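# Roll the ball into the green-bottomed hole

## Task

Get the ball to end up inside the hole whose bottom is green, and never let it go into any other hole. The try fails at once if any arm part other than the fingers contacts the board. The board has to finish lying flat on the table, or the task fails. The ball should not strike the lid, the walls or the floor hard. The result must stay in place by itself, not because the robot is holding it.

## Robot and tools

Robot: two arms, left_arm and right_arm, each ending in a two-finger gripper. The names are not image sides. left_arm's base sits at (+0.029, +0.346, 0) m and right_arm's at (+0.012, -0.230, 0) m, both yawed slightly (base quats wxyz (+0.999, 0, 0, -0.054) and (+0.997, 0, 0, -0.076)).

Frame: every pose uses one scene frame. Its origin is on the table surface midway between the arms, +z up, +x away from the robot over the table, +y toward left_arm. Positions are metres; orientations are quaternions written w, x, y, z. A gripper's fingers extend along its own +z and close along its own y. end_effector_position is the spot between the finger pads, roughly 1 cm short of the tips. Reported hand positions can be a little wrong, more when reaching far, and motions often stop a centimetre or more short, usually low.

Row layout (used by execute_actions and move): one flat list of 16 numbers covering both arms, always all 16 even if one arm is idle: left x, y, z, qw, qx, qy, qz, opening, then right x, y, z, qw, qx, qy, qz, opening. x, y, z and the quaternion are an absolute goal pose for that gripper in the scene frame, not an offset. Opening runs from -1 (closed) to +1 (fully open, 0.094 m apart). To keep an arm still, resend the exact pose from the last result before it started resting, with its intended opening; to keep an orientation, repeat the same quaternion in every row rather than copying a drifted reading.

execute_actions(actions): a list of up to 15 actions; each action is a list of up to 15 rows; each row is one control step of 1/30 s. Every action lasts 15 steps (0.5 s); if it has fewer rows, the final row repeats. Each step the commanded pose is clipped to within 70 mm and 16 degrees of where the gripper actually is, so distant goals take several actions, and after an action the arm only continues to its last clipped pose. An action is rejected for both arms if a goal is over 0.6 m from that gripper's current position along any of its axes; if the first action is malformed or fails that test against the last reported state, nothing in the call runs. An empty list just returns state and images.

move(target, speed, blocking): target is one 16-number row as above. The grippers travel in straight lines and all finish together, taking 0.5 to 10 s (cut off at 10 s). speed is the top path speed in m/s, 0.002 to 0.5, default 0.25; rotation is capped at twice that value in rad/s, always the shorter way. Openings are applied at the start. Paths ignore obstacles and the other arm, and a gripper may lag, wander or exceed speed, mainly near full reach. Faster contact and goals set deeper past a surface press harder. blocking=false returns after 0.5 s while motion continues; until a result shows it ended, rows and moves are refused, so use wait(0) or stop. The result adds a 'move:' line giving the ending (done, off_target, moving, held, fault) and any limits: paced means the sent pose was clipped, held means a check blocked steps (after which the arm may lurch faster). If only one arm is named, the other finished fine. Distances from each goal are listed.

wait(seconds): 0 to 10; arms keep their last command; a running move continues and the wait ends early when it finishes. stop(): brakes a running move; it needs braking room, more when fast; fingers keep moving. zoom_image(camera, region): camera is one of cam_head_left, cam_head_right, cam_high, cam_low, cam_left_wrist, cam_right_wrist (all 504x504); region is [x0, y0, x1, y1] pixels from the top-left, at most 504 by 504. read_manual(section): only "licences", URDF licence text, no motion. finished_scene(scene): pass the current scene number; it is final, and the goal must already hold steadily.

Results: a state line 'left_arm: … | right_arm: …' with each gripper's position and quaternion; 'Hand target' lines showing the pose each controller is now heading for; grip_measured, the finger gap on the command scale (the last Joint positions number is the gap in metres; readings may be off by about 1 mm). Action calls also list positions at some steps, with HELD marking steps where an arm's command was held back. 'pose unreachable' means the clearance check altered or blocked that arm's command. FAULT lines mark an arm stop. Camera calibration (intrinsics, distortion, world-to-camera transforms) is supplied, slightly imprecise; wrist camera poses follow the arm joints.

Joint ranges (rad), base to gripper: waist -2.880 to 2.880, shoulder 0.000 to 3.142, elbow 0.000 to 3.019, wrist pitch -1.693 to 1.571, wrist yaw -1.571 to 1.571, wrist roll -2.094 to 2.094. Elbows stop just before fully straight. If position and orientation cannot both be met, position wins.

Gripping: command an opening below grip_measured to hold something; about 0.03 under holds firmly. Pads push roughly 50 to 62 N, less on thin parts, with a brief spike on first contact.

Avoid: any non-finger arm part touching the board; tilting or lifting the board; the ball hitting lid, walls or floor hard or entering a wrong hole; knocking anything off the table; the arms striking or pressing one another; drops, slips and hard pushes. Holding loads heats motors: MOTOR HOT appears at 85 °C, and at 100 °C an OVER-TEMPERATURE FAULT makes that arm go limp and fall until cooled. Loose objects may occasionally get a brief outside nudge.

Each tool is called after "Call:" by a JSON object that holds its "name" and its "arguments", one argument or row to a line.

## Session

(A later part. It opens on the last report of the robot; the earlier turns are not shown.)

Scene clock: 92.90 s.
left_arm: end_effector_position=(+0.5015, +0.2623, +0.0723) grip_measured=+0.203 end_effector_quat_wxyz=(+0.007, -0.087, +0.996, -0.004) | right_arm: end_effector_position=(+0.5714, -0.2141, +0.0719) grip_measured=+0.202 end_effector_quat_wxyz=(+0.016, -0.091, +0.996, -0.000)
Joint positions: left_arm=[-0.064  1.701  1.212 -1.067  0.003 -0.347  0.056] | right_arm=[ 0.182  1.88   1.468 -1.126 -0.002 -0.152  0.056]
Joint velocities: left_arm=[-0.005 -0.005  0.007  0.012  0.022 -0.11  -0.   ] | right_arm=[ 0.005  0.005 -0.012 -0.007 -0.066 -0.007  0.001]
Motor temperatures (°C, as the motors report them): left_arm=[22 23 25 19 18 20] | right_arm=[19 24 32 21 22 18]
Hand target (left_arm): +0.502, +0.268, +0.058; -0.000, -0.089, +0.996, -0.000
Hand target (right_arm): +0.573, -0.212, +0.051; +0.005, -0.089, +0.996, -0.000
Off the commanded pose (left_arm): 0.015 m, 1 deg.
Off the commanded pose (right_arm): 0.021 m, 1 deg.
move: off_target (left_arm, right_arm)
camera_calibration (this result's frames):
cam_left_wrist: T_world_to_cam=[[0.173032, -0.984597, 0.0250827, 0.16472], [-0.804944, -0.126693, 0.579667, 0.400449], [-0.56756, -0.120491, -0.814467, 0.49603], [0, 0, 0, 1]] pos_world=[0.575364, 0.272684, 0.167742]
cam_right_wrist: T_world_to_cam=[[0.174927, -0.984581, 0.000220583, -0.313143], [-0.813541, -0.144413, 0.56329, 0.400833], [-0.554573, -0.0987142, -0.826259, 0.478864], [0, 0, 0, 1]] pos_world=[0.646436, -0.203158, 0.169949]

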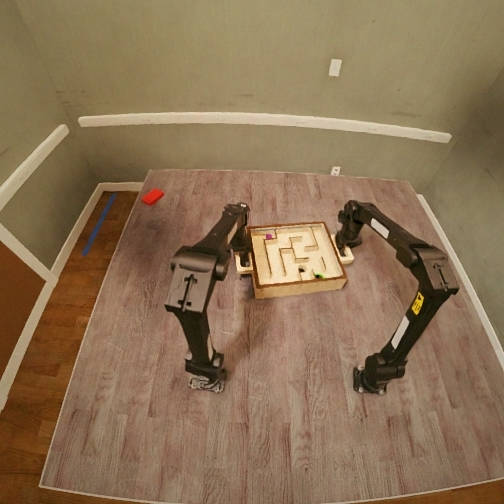

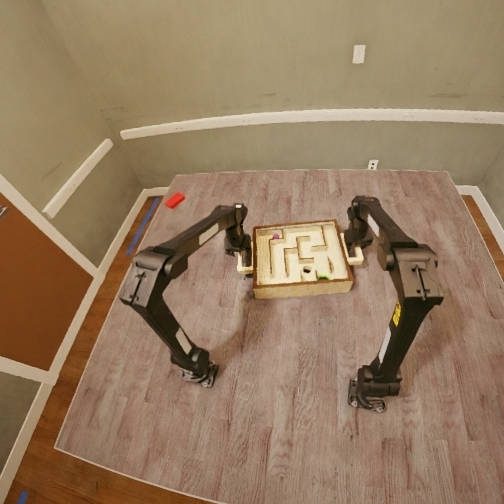

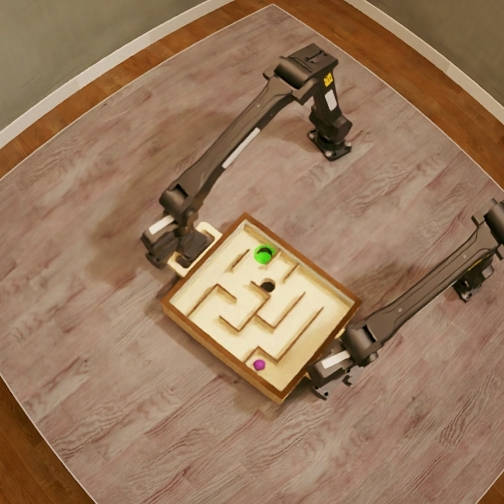

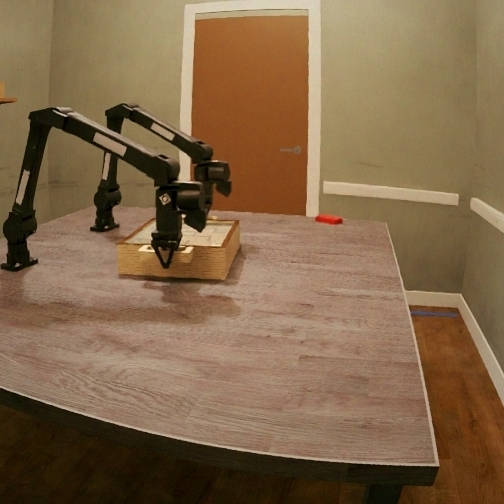

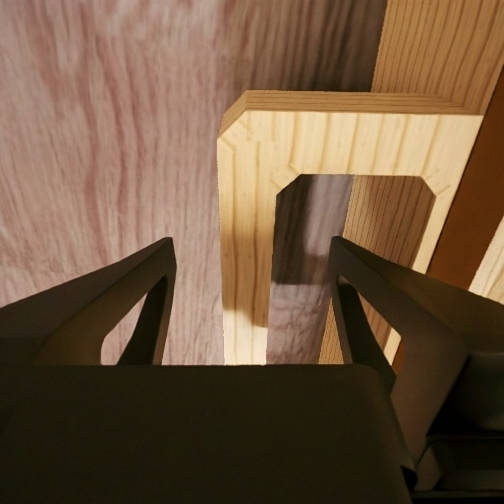

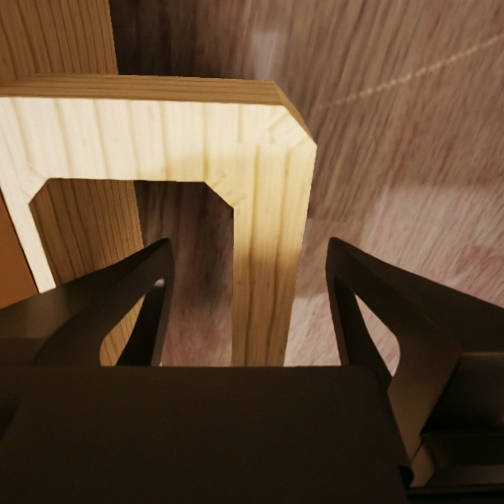

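Call:
{"name": "move", "arguments": {
  "target": [0.5015,0.2623,0.062,0,-0.089,0.996,0,-0.8,0.5714,-0.214,0.056,0.005,-0.089,0.996,0,-0.8],
  "speed": 0.02
}}

Call:
{"name": "move", "arguments": {
  "target": [0.505,0.262,0.135,0.04,-0.089,0.996,0,-0.8,0.575,-0.214,0.137,0.04,-0.089,0.996,0,-0.8],
  "speed": 0.03
}}

Scene clock: 114.27 s.
left_arm: end_effector_position=(+0.5013, +0.2641, +0.0720) grip_measured=-0.685 end_effector_quat_wxyz=(+0.007, -0.082, +0.997, -0.000) | right_arm: end_effector_position=(+0.5718, -0.2163, +0.0719) grip_measured=-0.678 end_effector_quat_wxyz=(+0.017, -0.077, +0.997, +0.000)
Joint positions: left_arm=[-0.063  1.701  1.212 -1.067 -0.003 -0.335  0.015] | right_arm=[ 0.177  1.88   1.468 -1.125 -0.002 -0.129  0.015]
Joint velocities: left_arm=[-0.005 -0.024  0.012  0.007 -0.022 -0.007  0.   ] | right_arm=[ 0.005  0.005 -0.002  0.007 -0.007 -0.022 -0.   ]
Motor temperatures (°C, as the motors report them): left_arm=[22 23 25 19 18 20] | right_arm=[19 24 31 21 22 18]
Hand target (left_arm): +0.501, +0.262, +0.062; +0.000, -0.089, +0.996, +0.000
Hand target (right_arm): +0.571, -0.214, +0.056; +0.005, -0.089, +0.996, +0.000
Off the commanded pose (left_arm): 0.010 m, 1 deg.
Off the commanded pose (right_arm): 0.016 m, 2 deg.
move: off_target (right_arm)
camera_calibration (this result's frames):
cam_left_wrist: T_world_to_cam=[[0.162985, -0.986452, 0.0186507, 0.172564], [-0.805966, -0.122213, 0.579209, 0.400035], [-0.569083, -0.109434, -0.814965, 0.493803], [0, 0, 0, 1]] pos_world=[0.575304, 0.273155, 0.16751]
cam_right_wrist: T_world_to_cam=[[0.147483, -0.989064, -0.00111453, -0.300573], [-0.818063, -0.122618, 0.561906, 0.408261], [-0.555898, -0.08196, -0.8272, 0.483347], [0, 0, 0, 1]] pos_world=[0.647005, -0.207611, 0.170085]

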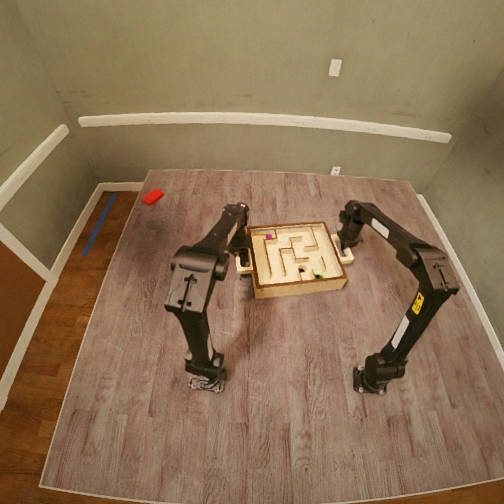

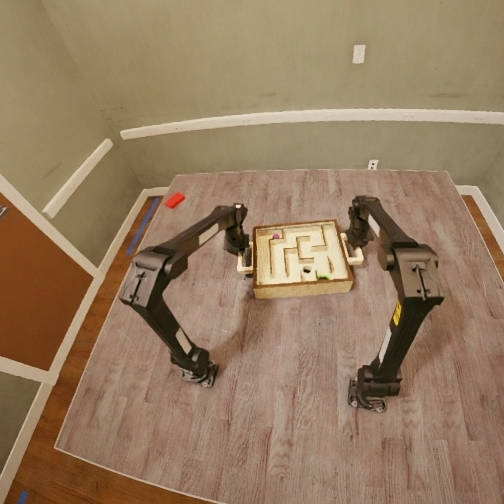

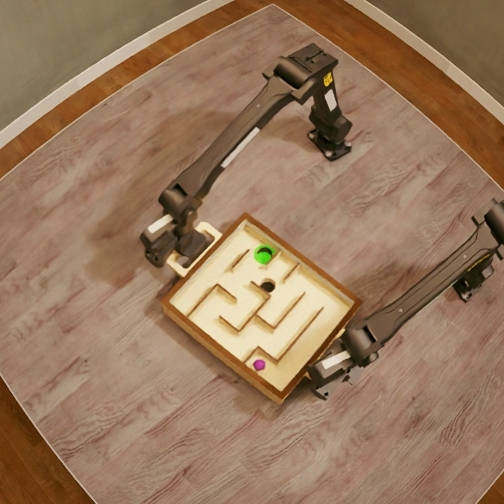

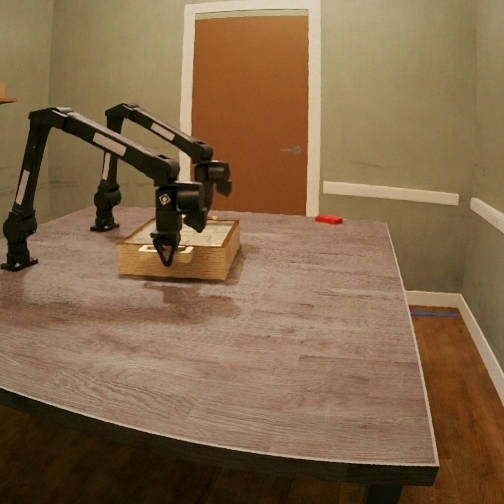

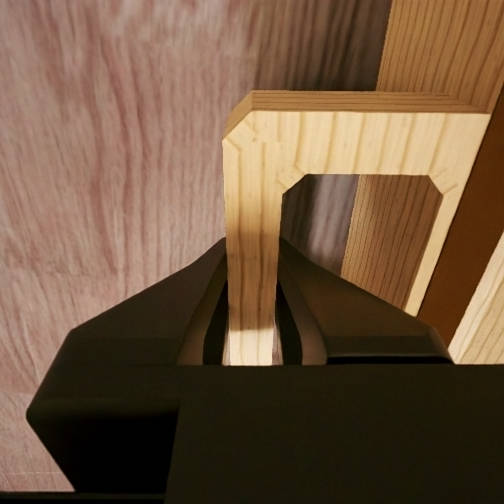

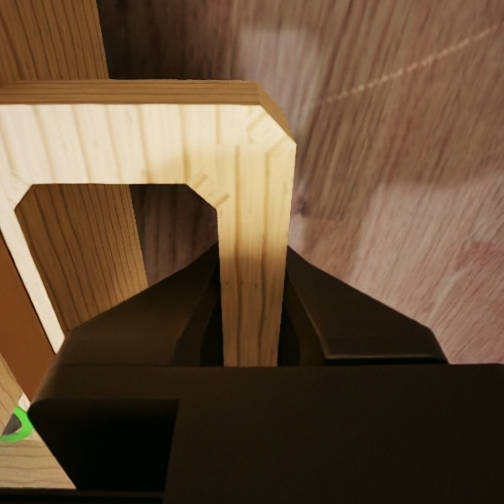

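Scene clock: 116.70 s.
left_arm: end_effector_position=(+0.4856, +0.2647, +0.0850) grip_measured=-0.685 end_effector_quat_wxyz=(-0.012, -0.082, +0.997, +0.007) | right_arm: end_effector_position=(+0.5566, -0.2157, +0.0772) grip_measured=-0.678 end_effector_quat_wxyz=(-0.010, -0.075, +0.997, +0.004)
Joint positions: left_arm=[-0.069  1.672  1.212 -1.137 -0.007 -0.341  0.015] | right_arm=[ 0.178  1.87   1.468 -1.189 -0.007 -0.125  0.015]
Joint velocities: left_arm=[-0.005 -0.005 -0.002 -0.007 -0.007  0.037 -0.   ] | right_arm=[0.015 0.005 0.007 0.007 0.051 0.022 0.   ]
Motor temperatures (°C, as the motors report them): left_arm=[22 23 25 19 18 20] | right_arm=[19 24 32 21 22 18]
Hand target (left_arm): +0.504, +0.262, +0.134; +0.040, -0.089, +0.995, -0.001
Hand target (right_arm): +0.571, -0.214, +0.136; +0.040, -0.089, +0.995, -0.000
Off the commanded pose (left_arm): 0.054 m, 6 deg.
Off the commanded pose (right_arm): 0.063 m, 6 deg.
move: off_target (left_arm, right_arm)
camera_calibration (this result's frames):
cam_left_wrist: T_world_to_cam=[[0.163352, -0.986567, 0.00113452, 0.176792], [-0.782533, -0.128868, 0.609127, 0.367766], [-0.600798, -0.10039, -0.793072, 0.506638], [0, 0, 0, 1]] pos_world=[0.563297, 0.272672, 0.177584]
cam_right_wrist: T_world_to_cam=[[0.144129, -0.989479, -0.0125528, -0.294995], [-0.786975, -0.122304, 0.604741, 0.372346], [-0.599914, -0.0772822, -0.796323, 0.502521], [0, 0, 0, 1]] pos_world=[0.637014, -0.207516, 0.171293]

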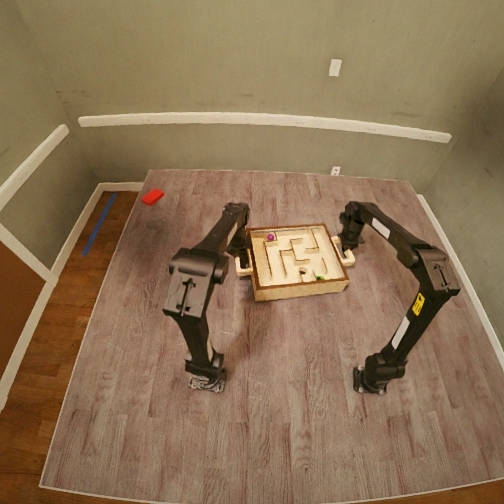

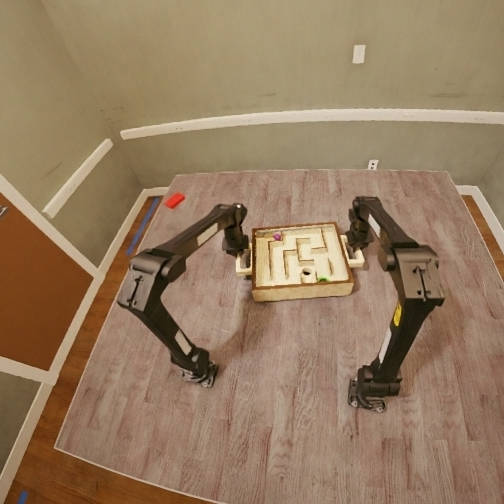

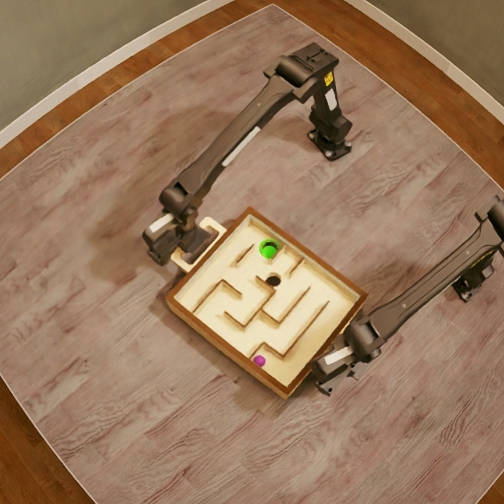

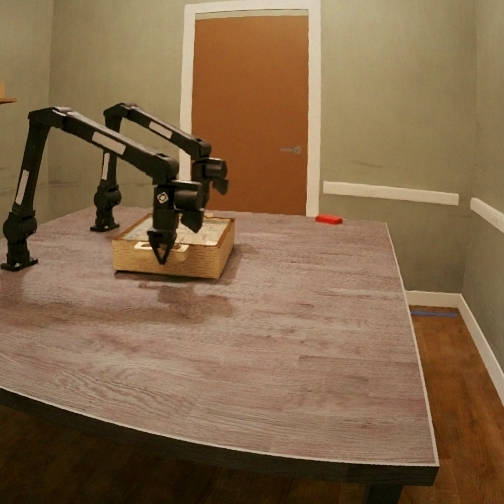

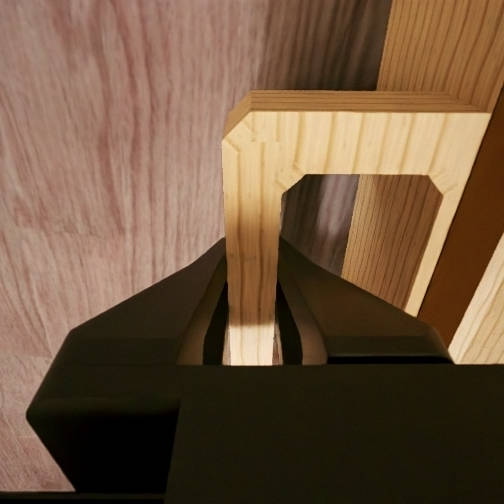

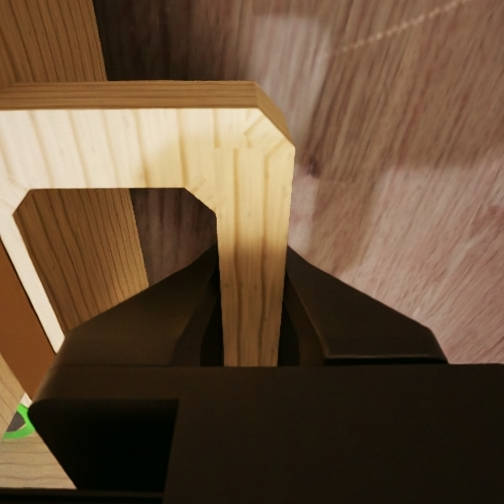

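Call:
{"name": "move", "arguments": {
  "target": [0.497,0.264,0.148,0.06,-0.082,0.995,0,-0.8,0.568,-0.216,0.143,0.06,-0.078,0.995,0,-0.8],
  "speed": 0.03
}}

Call:
{"name": "move", "arguments": {
  "target": [0.497,0.264,0.155,0.07,-0.082,0.994,0,-0.8,0.568,-0.216,0.160,0.07,-0.078,0.994,0,-0.8],
  "speed": 0.03
}}

Scene clock: 124.90 s.
left_arm: end_effector_position=(+0.4822, +0.2655, +0.1010) grip_measured=-0.685 end_effector_quat_wxyz=(+0.007, -0.080, +0.997, +0.007) | right_arm: end_effector_position=(+0.5540, -0.2148, +0.0922) grip_measured=-0.678 end_effector_quat_wxyz=(+0.007, -0.074, +0.997, +0.006)
Joint positions: left_arm=[-0.072  1.624  1.197 -1.134 -0.017 -0.34   0.015] | right_arm=[ 0.178  1.829  1.451 -1.179 -0.013 -0.123  0.015]
Joint velocities: left_arm=[-0.005 -0.024  0.007 -0.007 -0.022 -0.022 -0.   ] | right_arm=[-0.024 -0.005 -0.012 -0.007  0.095 -0.022 -0.   ]
Motor temperatures (°C, as the motors report them): left_arm=[22 23 26 19 18 20] | right_arm=[19 25 32 21 22 18]
Hand target (left_arm): +0.496, +0.264, +0.146; +0.060, -0.081, +0.995, -0.000
Hand target (right_arm): +0.565, -0.216, +0.142; +0.060, -0.079, +0.995, +0.000
Off the commanded pose (left_arm): 0.049 m, 6 deg.
Off the commanded pose (right_arm): 0.053 m, 6 deg.
move: off_target (left_arm, right_arm)
camera_calibration (this result's frames):
cam_left_wrist: T_world_to_cam=[[0.159039, -0.987265, 0.00377149, 0.180059], [-0.805093, -0.12748, 0.579287, 0.368958], [-0.571429, -0.0951658, -0.815115, 0.504044], [0, 0, 0, 1]] pos_world=[0.556435, 0.272768, 0.196442]
cam_right_wrist: T_world_to_cam=[[0.142661, -0.989667, -0.0143601, -0.292587], [-0.80651, -0.124645, 0.577931, 0.374183], [-0.57375, -0.0708669, -0.815959, 0.501607], [0, 0, 0, 1]] pos_world=[0.63132, -0.207376, 0.188837]

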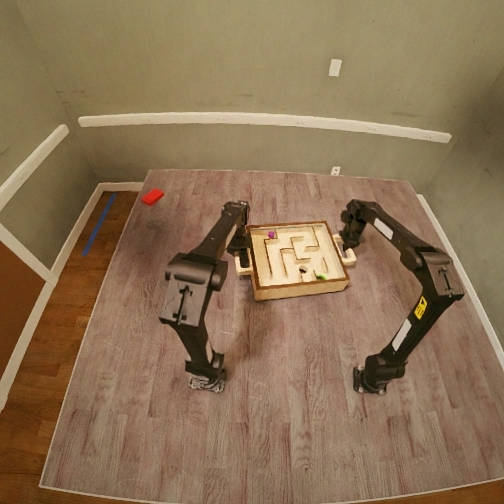

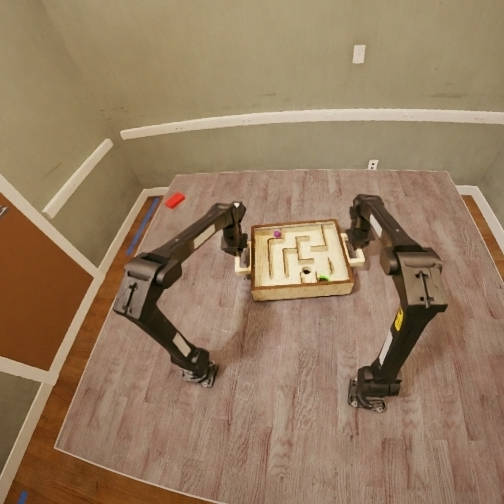

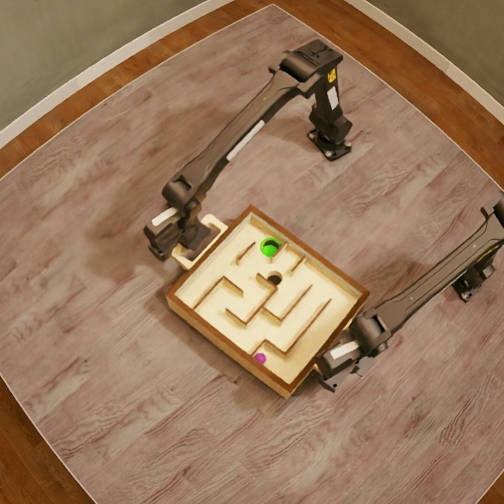

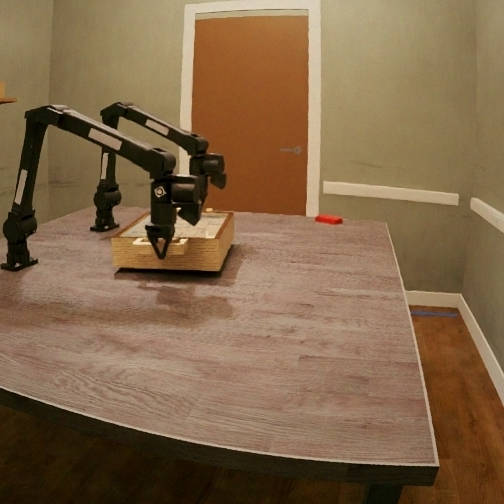

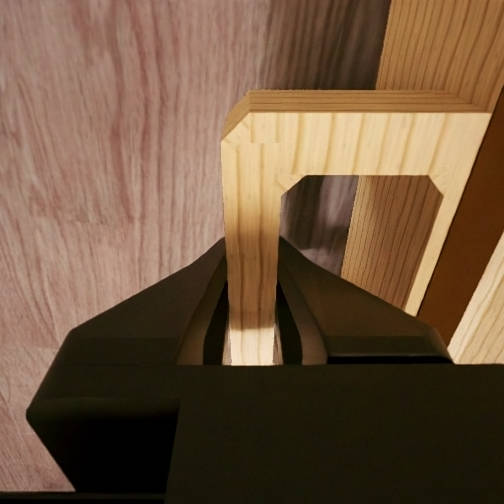

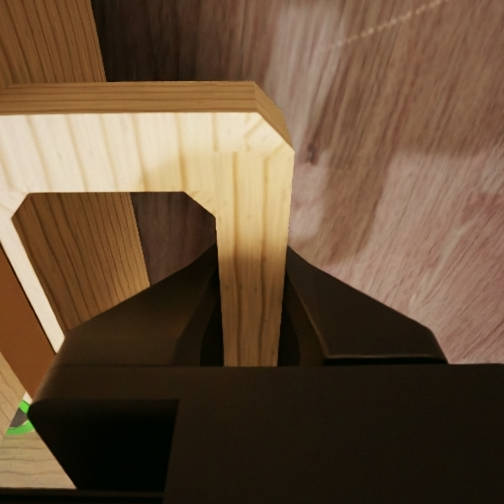

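Scene clock: 127.50 s.
left_arm: end_effector_position=(+0.4722, +0.2661, +0.1029) grip_measured=-0.685 end_effector_quat_wxyz=(+0.007, -0.079, +0.997, +0.007) | right_arm: end_effector_position=(+0.5446, -0.2141, +0.0955) grip_measured=-0.678 end_effector_quat_wxyz=(+0.006, -0.074, +0.997, +0.008)
Joint positions: left_arm=[-0.075  1.599  1.171 -1.134 -0.018 -0.342  0.015] | right_arm=[ 0.178  1.804  1.424 -1.178 -0.016 -0.123  0.015]
Joint velocities: left_arm=[-0.005  0.005  0.002 -0.027  0.007  0.022  0.   ] | right_arm=[-0.024 -0.015  0.002 -0.007 -0.022  0.007 -0.001]
Motor temperatures (°C, as the motors report them): left_arm=[22 23 26 19 19 20] | right_arm=[19 25 33 21 22 18]
Hand target (left_arm): +0.495, +0.264, +0.154; +0.070, -0.082, +0.994, -0.000
Hand target (right_arm): +0.563, -0.216, +0.159; +0.070, -0.079, +0.994, -0.000
Off the commanded pose (left_arm): 0.058 m, 7 deg.
Off the commanded pose (right_arm): 0.069 m, 7 deg.
move: off_target (left_arm, right_arm)
camera_calibration (this result's frames):
cam_left_wrist: T_world_to_cam=[[0.157915, -0.987448, 0.00317906, 0.182926], [-0.804857, -0.126848, 0.579754, 0.359627], [-0.572073, -0.0941104, -0.814786, 0.499932], [0, 0, 0, 1]] pos_world=[0.546559, 0.273297, 0.198261]
cam_right_wrist: T_world_to_cam=[[0.142675, -0.989621, -0.017156, -0.29031], [-0.805798, -0.126203, 0.578586, 0.363981], [-0.574746, -0.0687256, -0.815441, 0.499909], [0, 0, 0, 1]] pos_world=[0.622036, -0.207005, 0.192072]

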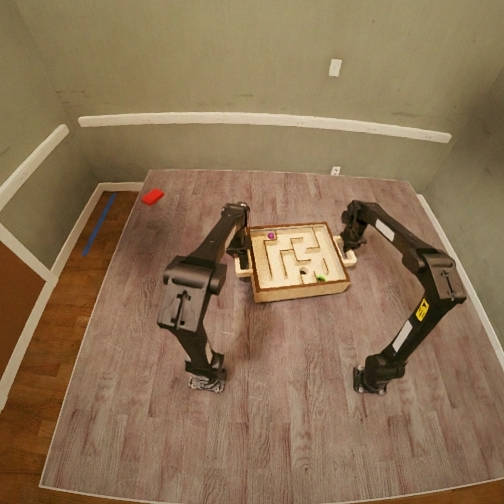

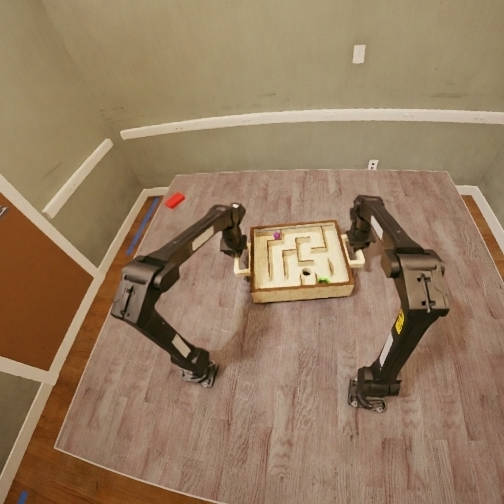

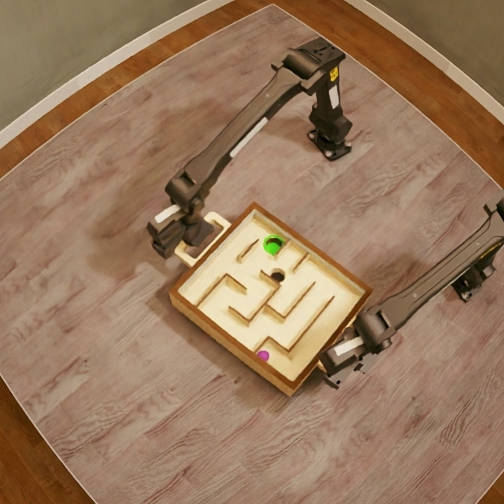

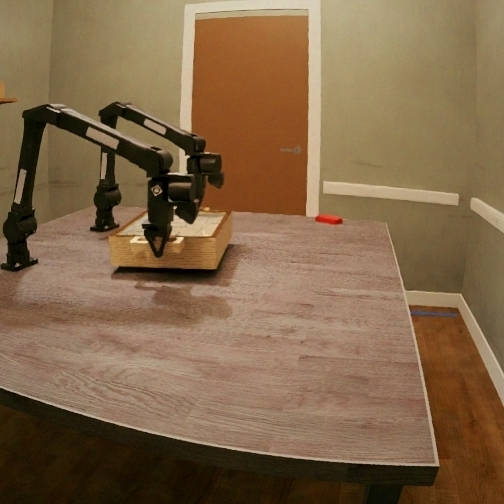

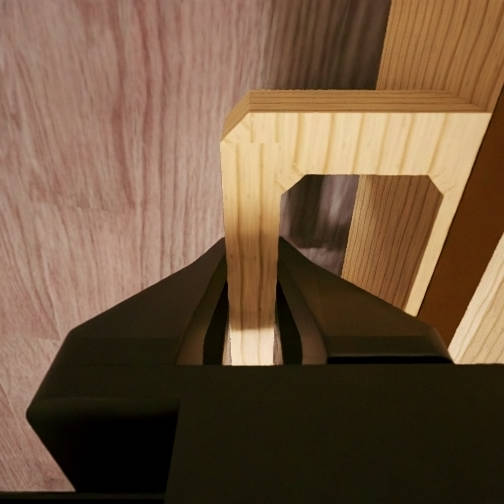

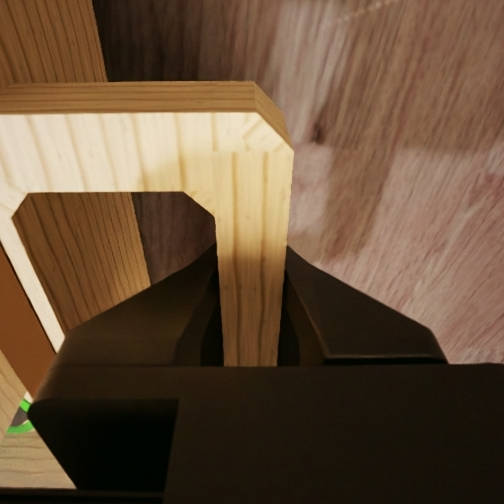

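Call:
{"name": "move", "arguments": {
  "target": [0.482,0.265,0.135,0.05,-0.082,0.995,0,-0.8,0.553,-0.215,0.162,0.05,-0.078,0.995,0,-0.8],
  "speed": 0.03
}}

Scene clock: 133.40 s.
left_arm: end_effector_position=(+0.4614, +0.2656, +0.0947) grip_measured=-0.685 end_effector_quat_wxyz=(-0.007, -0.078, +0.997, +0.004) | right_arm: end_effector_position=(+0.5300, -0.2151, +0.0929) grip_measured=-0.678 end_effector_quat_wxyz=(-0.010, -0.072, +0.997, +0.005)
Joint positions: left_arm=[-0.075  1.597  1.145 -1.134 -0.005 -0.34   0.015] | right_arm=[ 0.179  1.791  1.397 -1.198 -0.01  -0.117  0.015]
Joint velocities: left_arm=[ 0.005  0.005  0.007 -0.007 -0.037 -0.007 -0.   ] | right_arm=[-0.005 -0.005 -0.002  0.007 -0.022  0.007 -0.   ]
Motor temperatures (°C, as the motors report them): left_arm=[22 23 27 19 19 20] | right_arm=[19 25 33 21 22 18]
Hand target (left_arm): +0.481, +0.265, +0.135; +0.050, -0.082, +0.995, -0.000
Hand target (right_arm): +0.548, -0.215, +0.161; +0.050, -0.078, +0.996, -0.000
Off the commanded pose (left_arm): 0.045 m, 7 deg.
Off the commanded pose (right_arm): 0.073 m, 7 deg.
move: off_target (left_arm, right_arm); limits=paced
camera_calibration (this result's frames):
cam_left_wrist: T_world_to_cam=[[0.155448, -0.987819, 0.007007, 0.185003], [-0.789856, -0.120029, 0.601432, 0.344798], [-0.593265, -0.099026, -0.798893, 0.496625], [0, 0, 0, 1]] pos_world=[0.538213, 0.273314, 0.188081]
cam_right_wrist: T_world_to_cam=[[0.13764, -0.990366, -0.0151816, -0.286905], [-0.786989, -0.118656, 0.60545, 0.342686], [-0.601418, -0.0713863, -0.795739, 0.501094], [0, 0, 0, 1]] pos_world=[0.610547, -0.207708, 0.186905]

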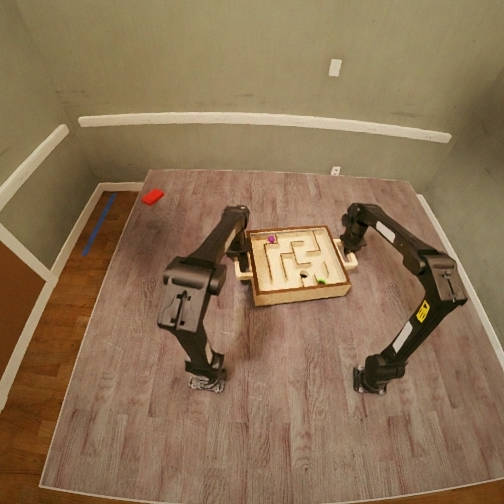

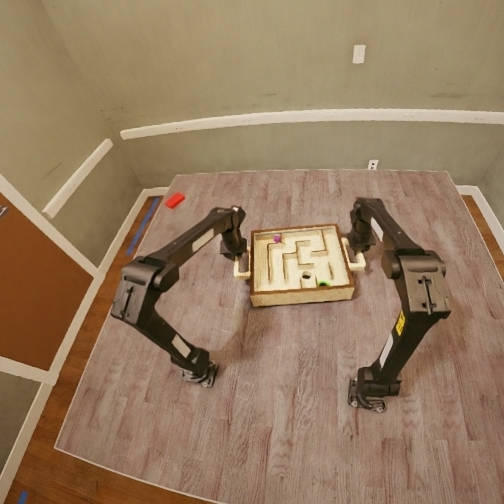

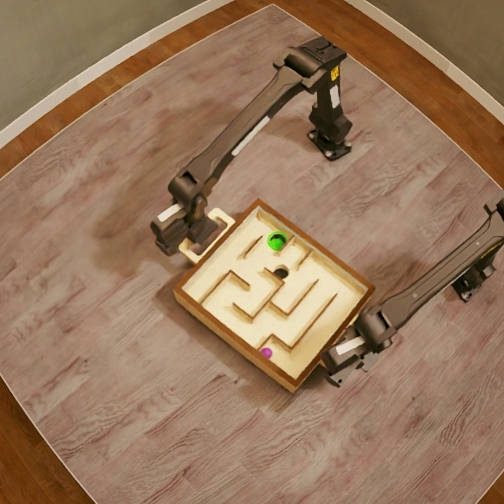

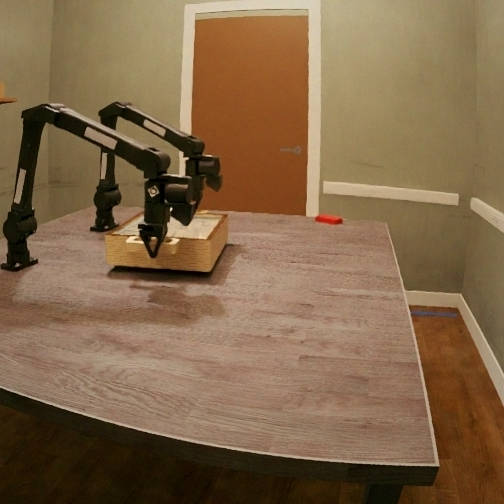

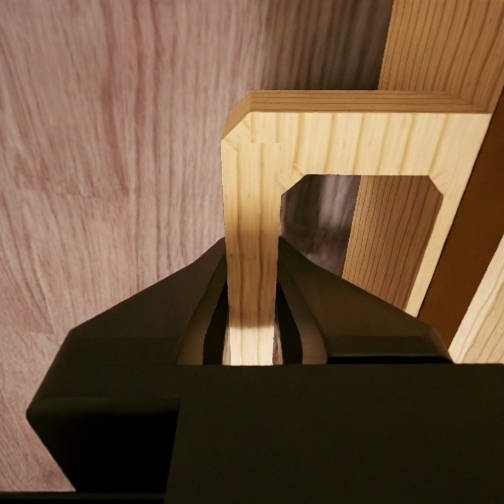

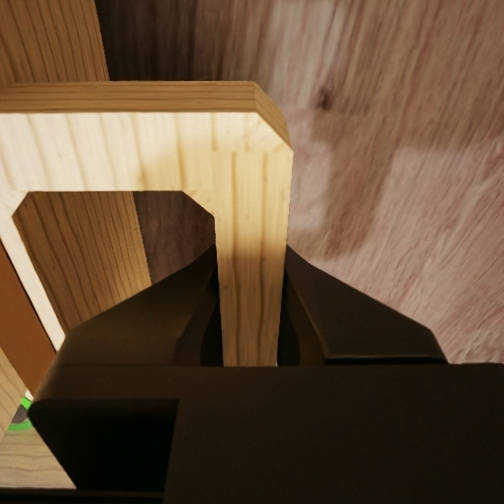

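Call:
{"name": "move", "arguments": {
  "target": [0.465,0.265,0.150,0.08,-0.082,0.993,0,-0.8,0.534,-0.215,0.158,0.08,-0.078,0.993,0,-0.8],
  "speed": 0.03
}}

Scene clock: 140.87 s.
left_arm: end_effector_position=(+0.4494, +0.2665, +0.1132) grip_measured=-0.685 end_effector_quat_wxyz=(+0.025, -0.078, +0.997, +0.006) | right_arm: end_effector_position=(+0.5208, -0.2137, +0.1094) grip_measured=-0.679 end_effector_quat_wxyz=(+0.025, -0.072, +0.997, +0.006)
Joint positions: left_arm=[-0.087  1.511  1.097 -1.112 -0.025 -0.35   0.015] | right_arm=[ 0.181  1.712  1.334 -1.144 -0.014 -0.116  0.015]
Joint velocities: left_arm=[ 0.005  0.024 -0.012 -0.002 -0.022 -0.022 -0.001] | right_arm=[-0.015 -0.015  0.007  0.007 -0.066  0.007  0.   ]
Motor temperatures (°C, as the motors report them): left_arm=[22 23 27 19 19 20] | right_arm=[19 25 34 21 22 18]
Hand target (left_arm): +0.464, +0.265, +0.149; +0.079, -0.082, +0.993, -0.000
Hand target (right_arm): +0.531, -0.215, +0.157; +0.080, -0.079, +0.994, +0.000
Off the commanded pose (left_arm): 0.040 m, 6 deg.
Off the commanded pose (right_arm): 0.050 m, 6 deg.
move: off_target (left_arm, right_arm)
camera_calibration (this result's frames):
cam_left_wrist: T_world_to_cam=[[0.154496, -0.987955, 0.00866373, 0.187892], [-0.825795, -0.124313, 0.550098, 0.347413], [-0.542395, -0.0921424, -0.835055, 0.483775], [0, 0, 0, 1]] pos_world=[0.520261, 0.273393, 0.211239]
cam_right_wrist: T_world_to_cam=[[0.138992, -0.990229, -0.0112863, -0.285123], [-0.827143, -0.122352, 0.548511, 0.351972], [-0.544532, -0.0669031, -0.836067, 0.484495], [0, 0, 0, 1]] pos_world=[0.594584, -0.206858, 0.208792]

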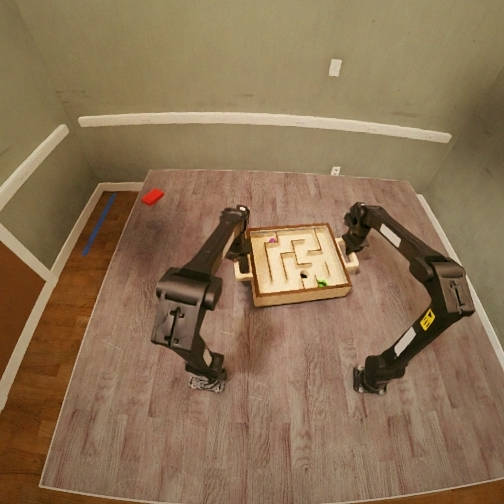

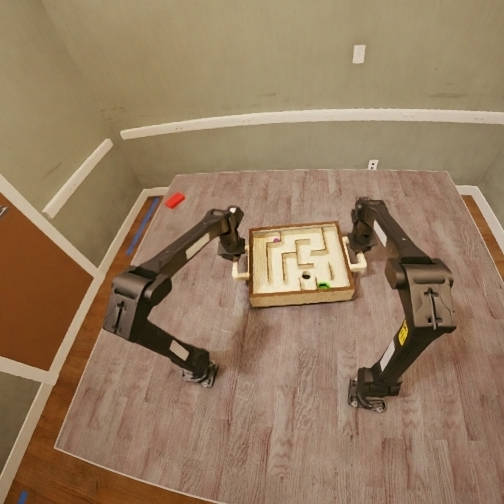

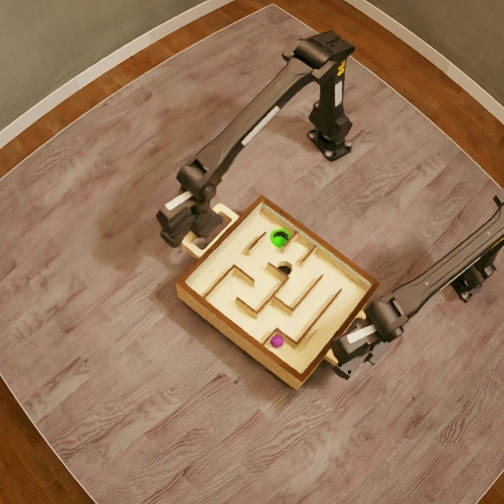

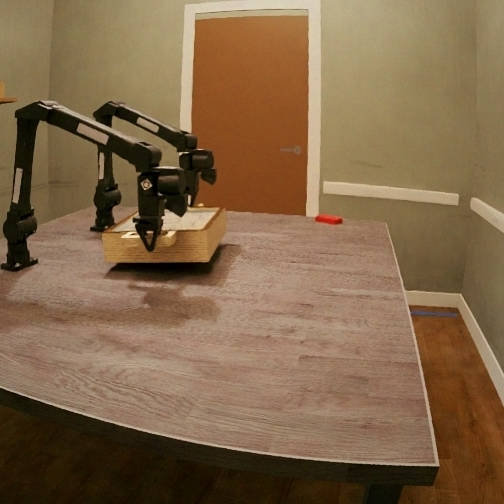

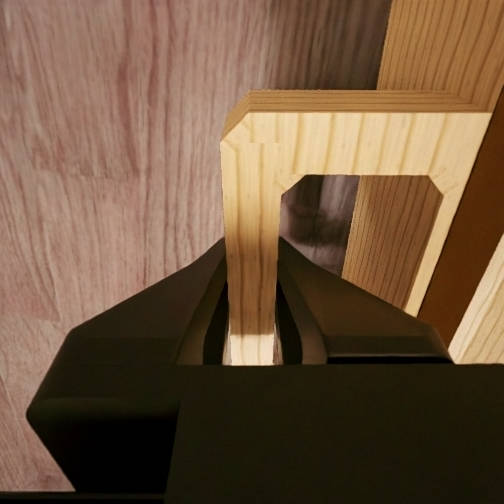

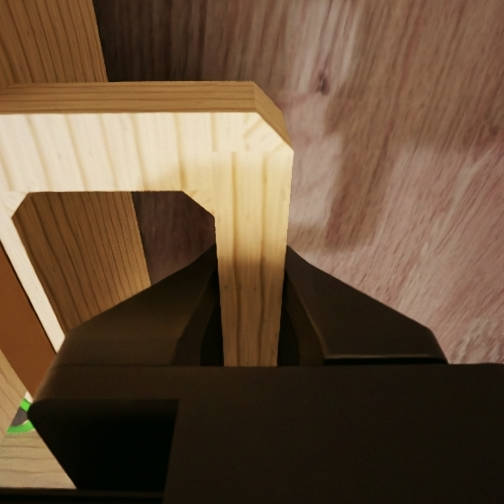

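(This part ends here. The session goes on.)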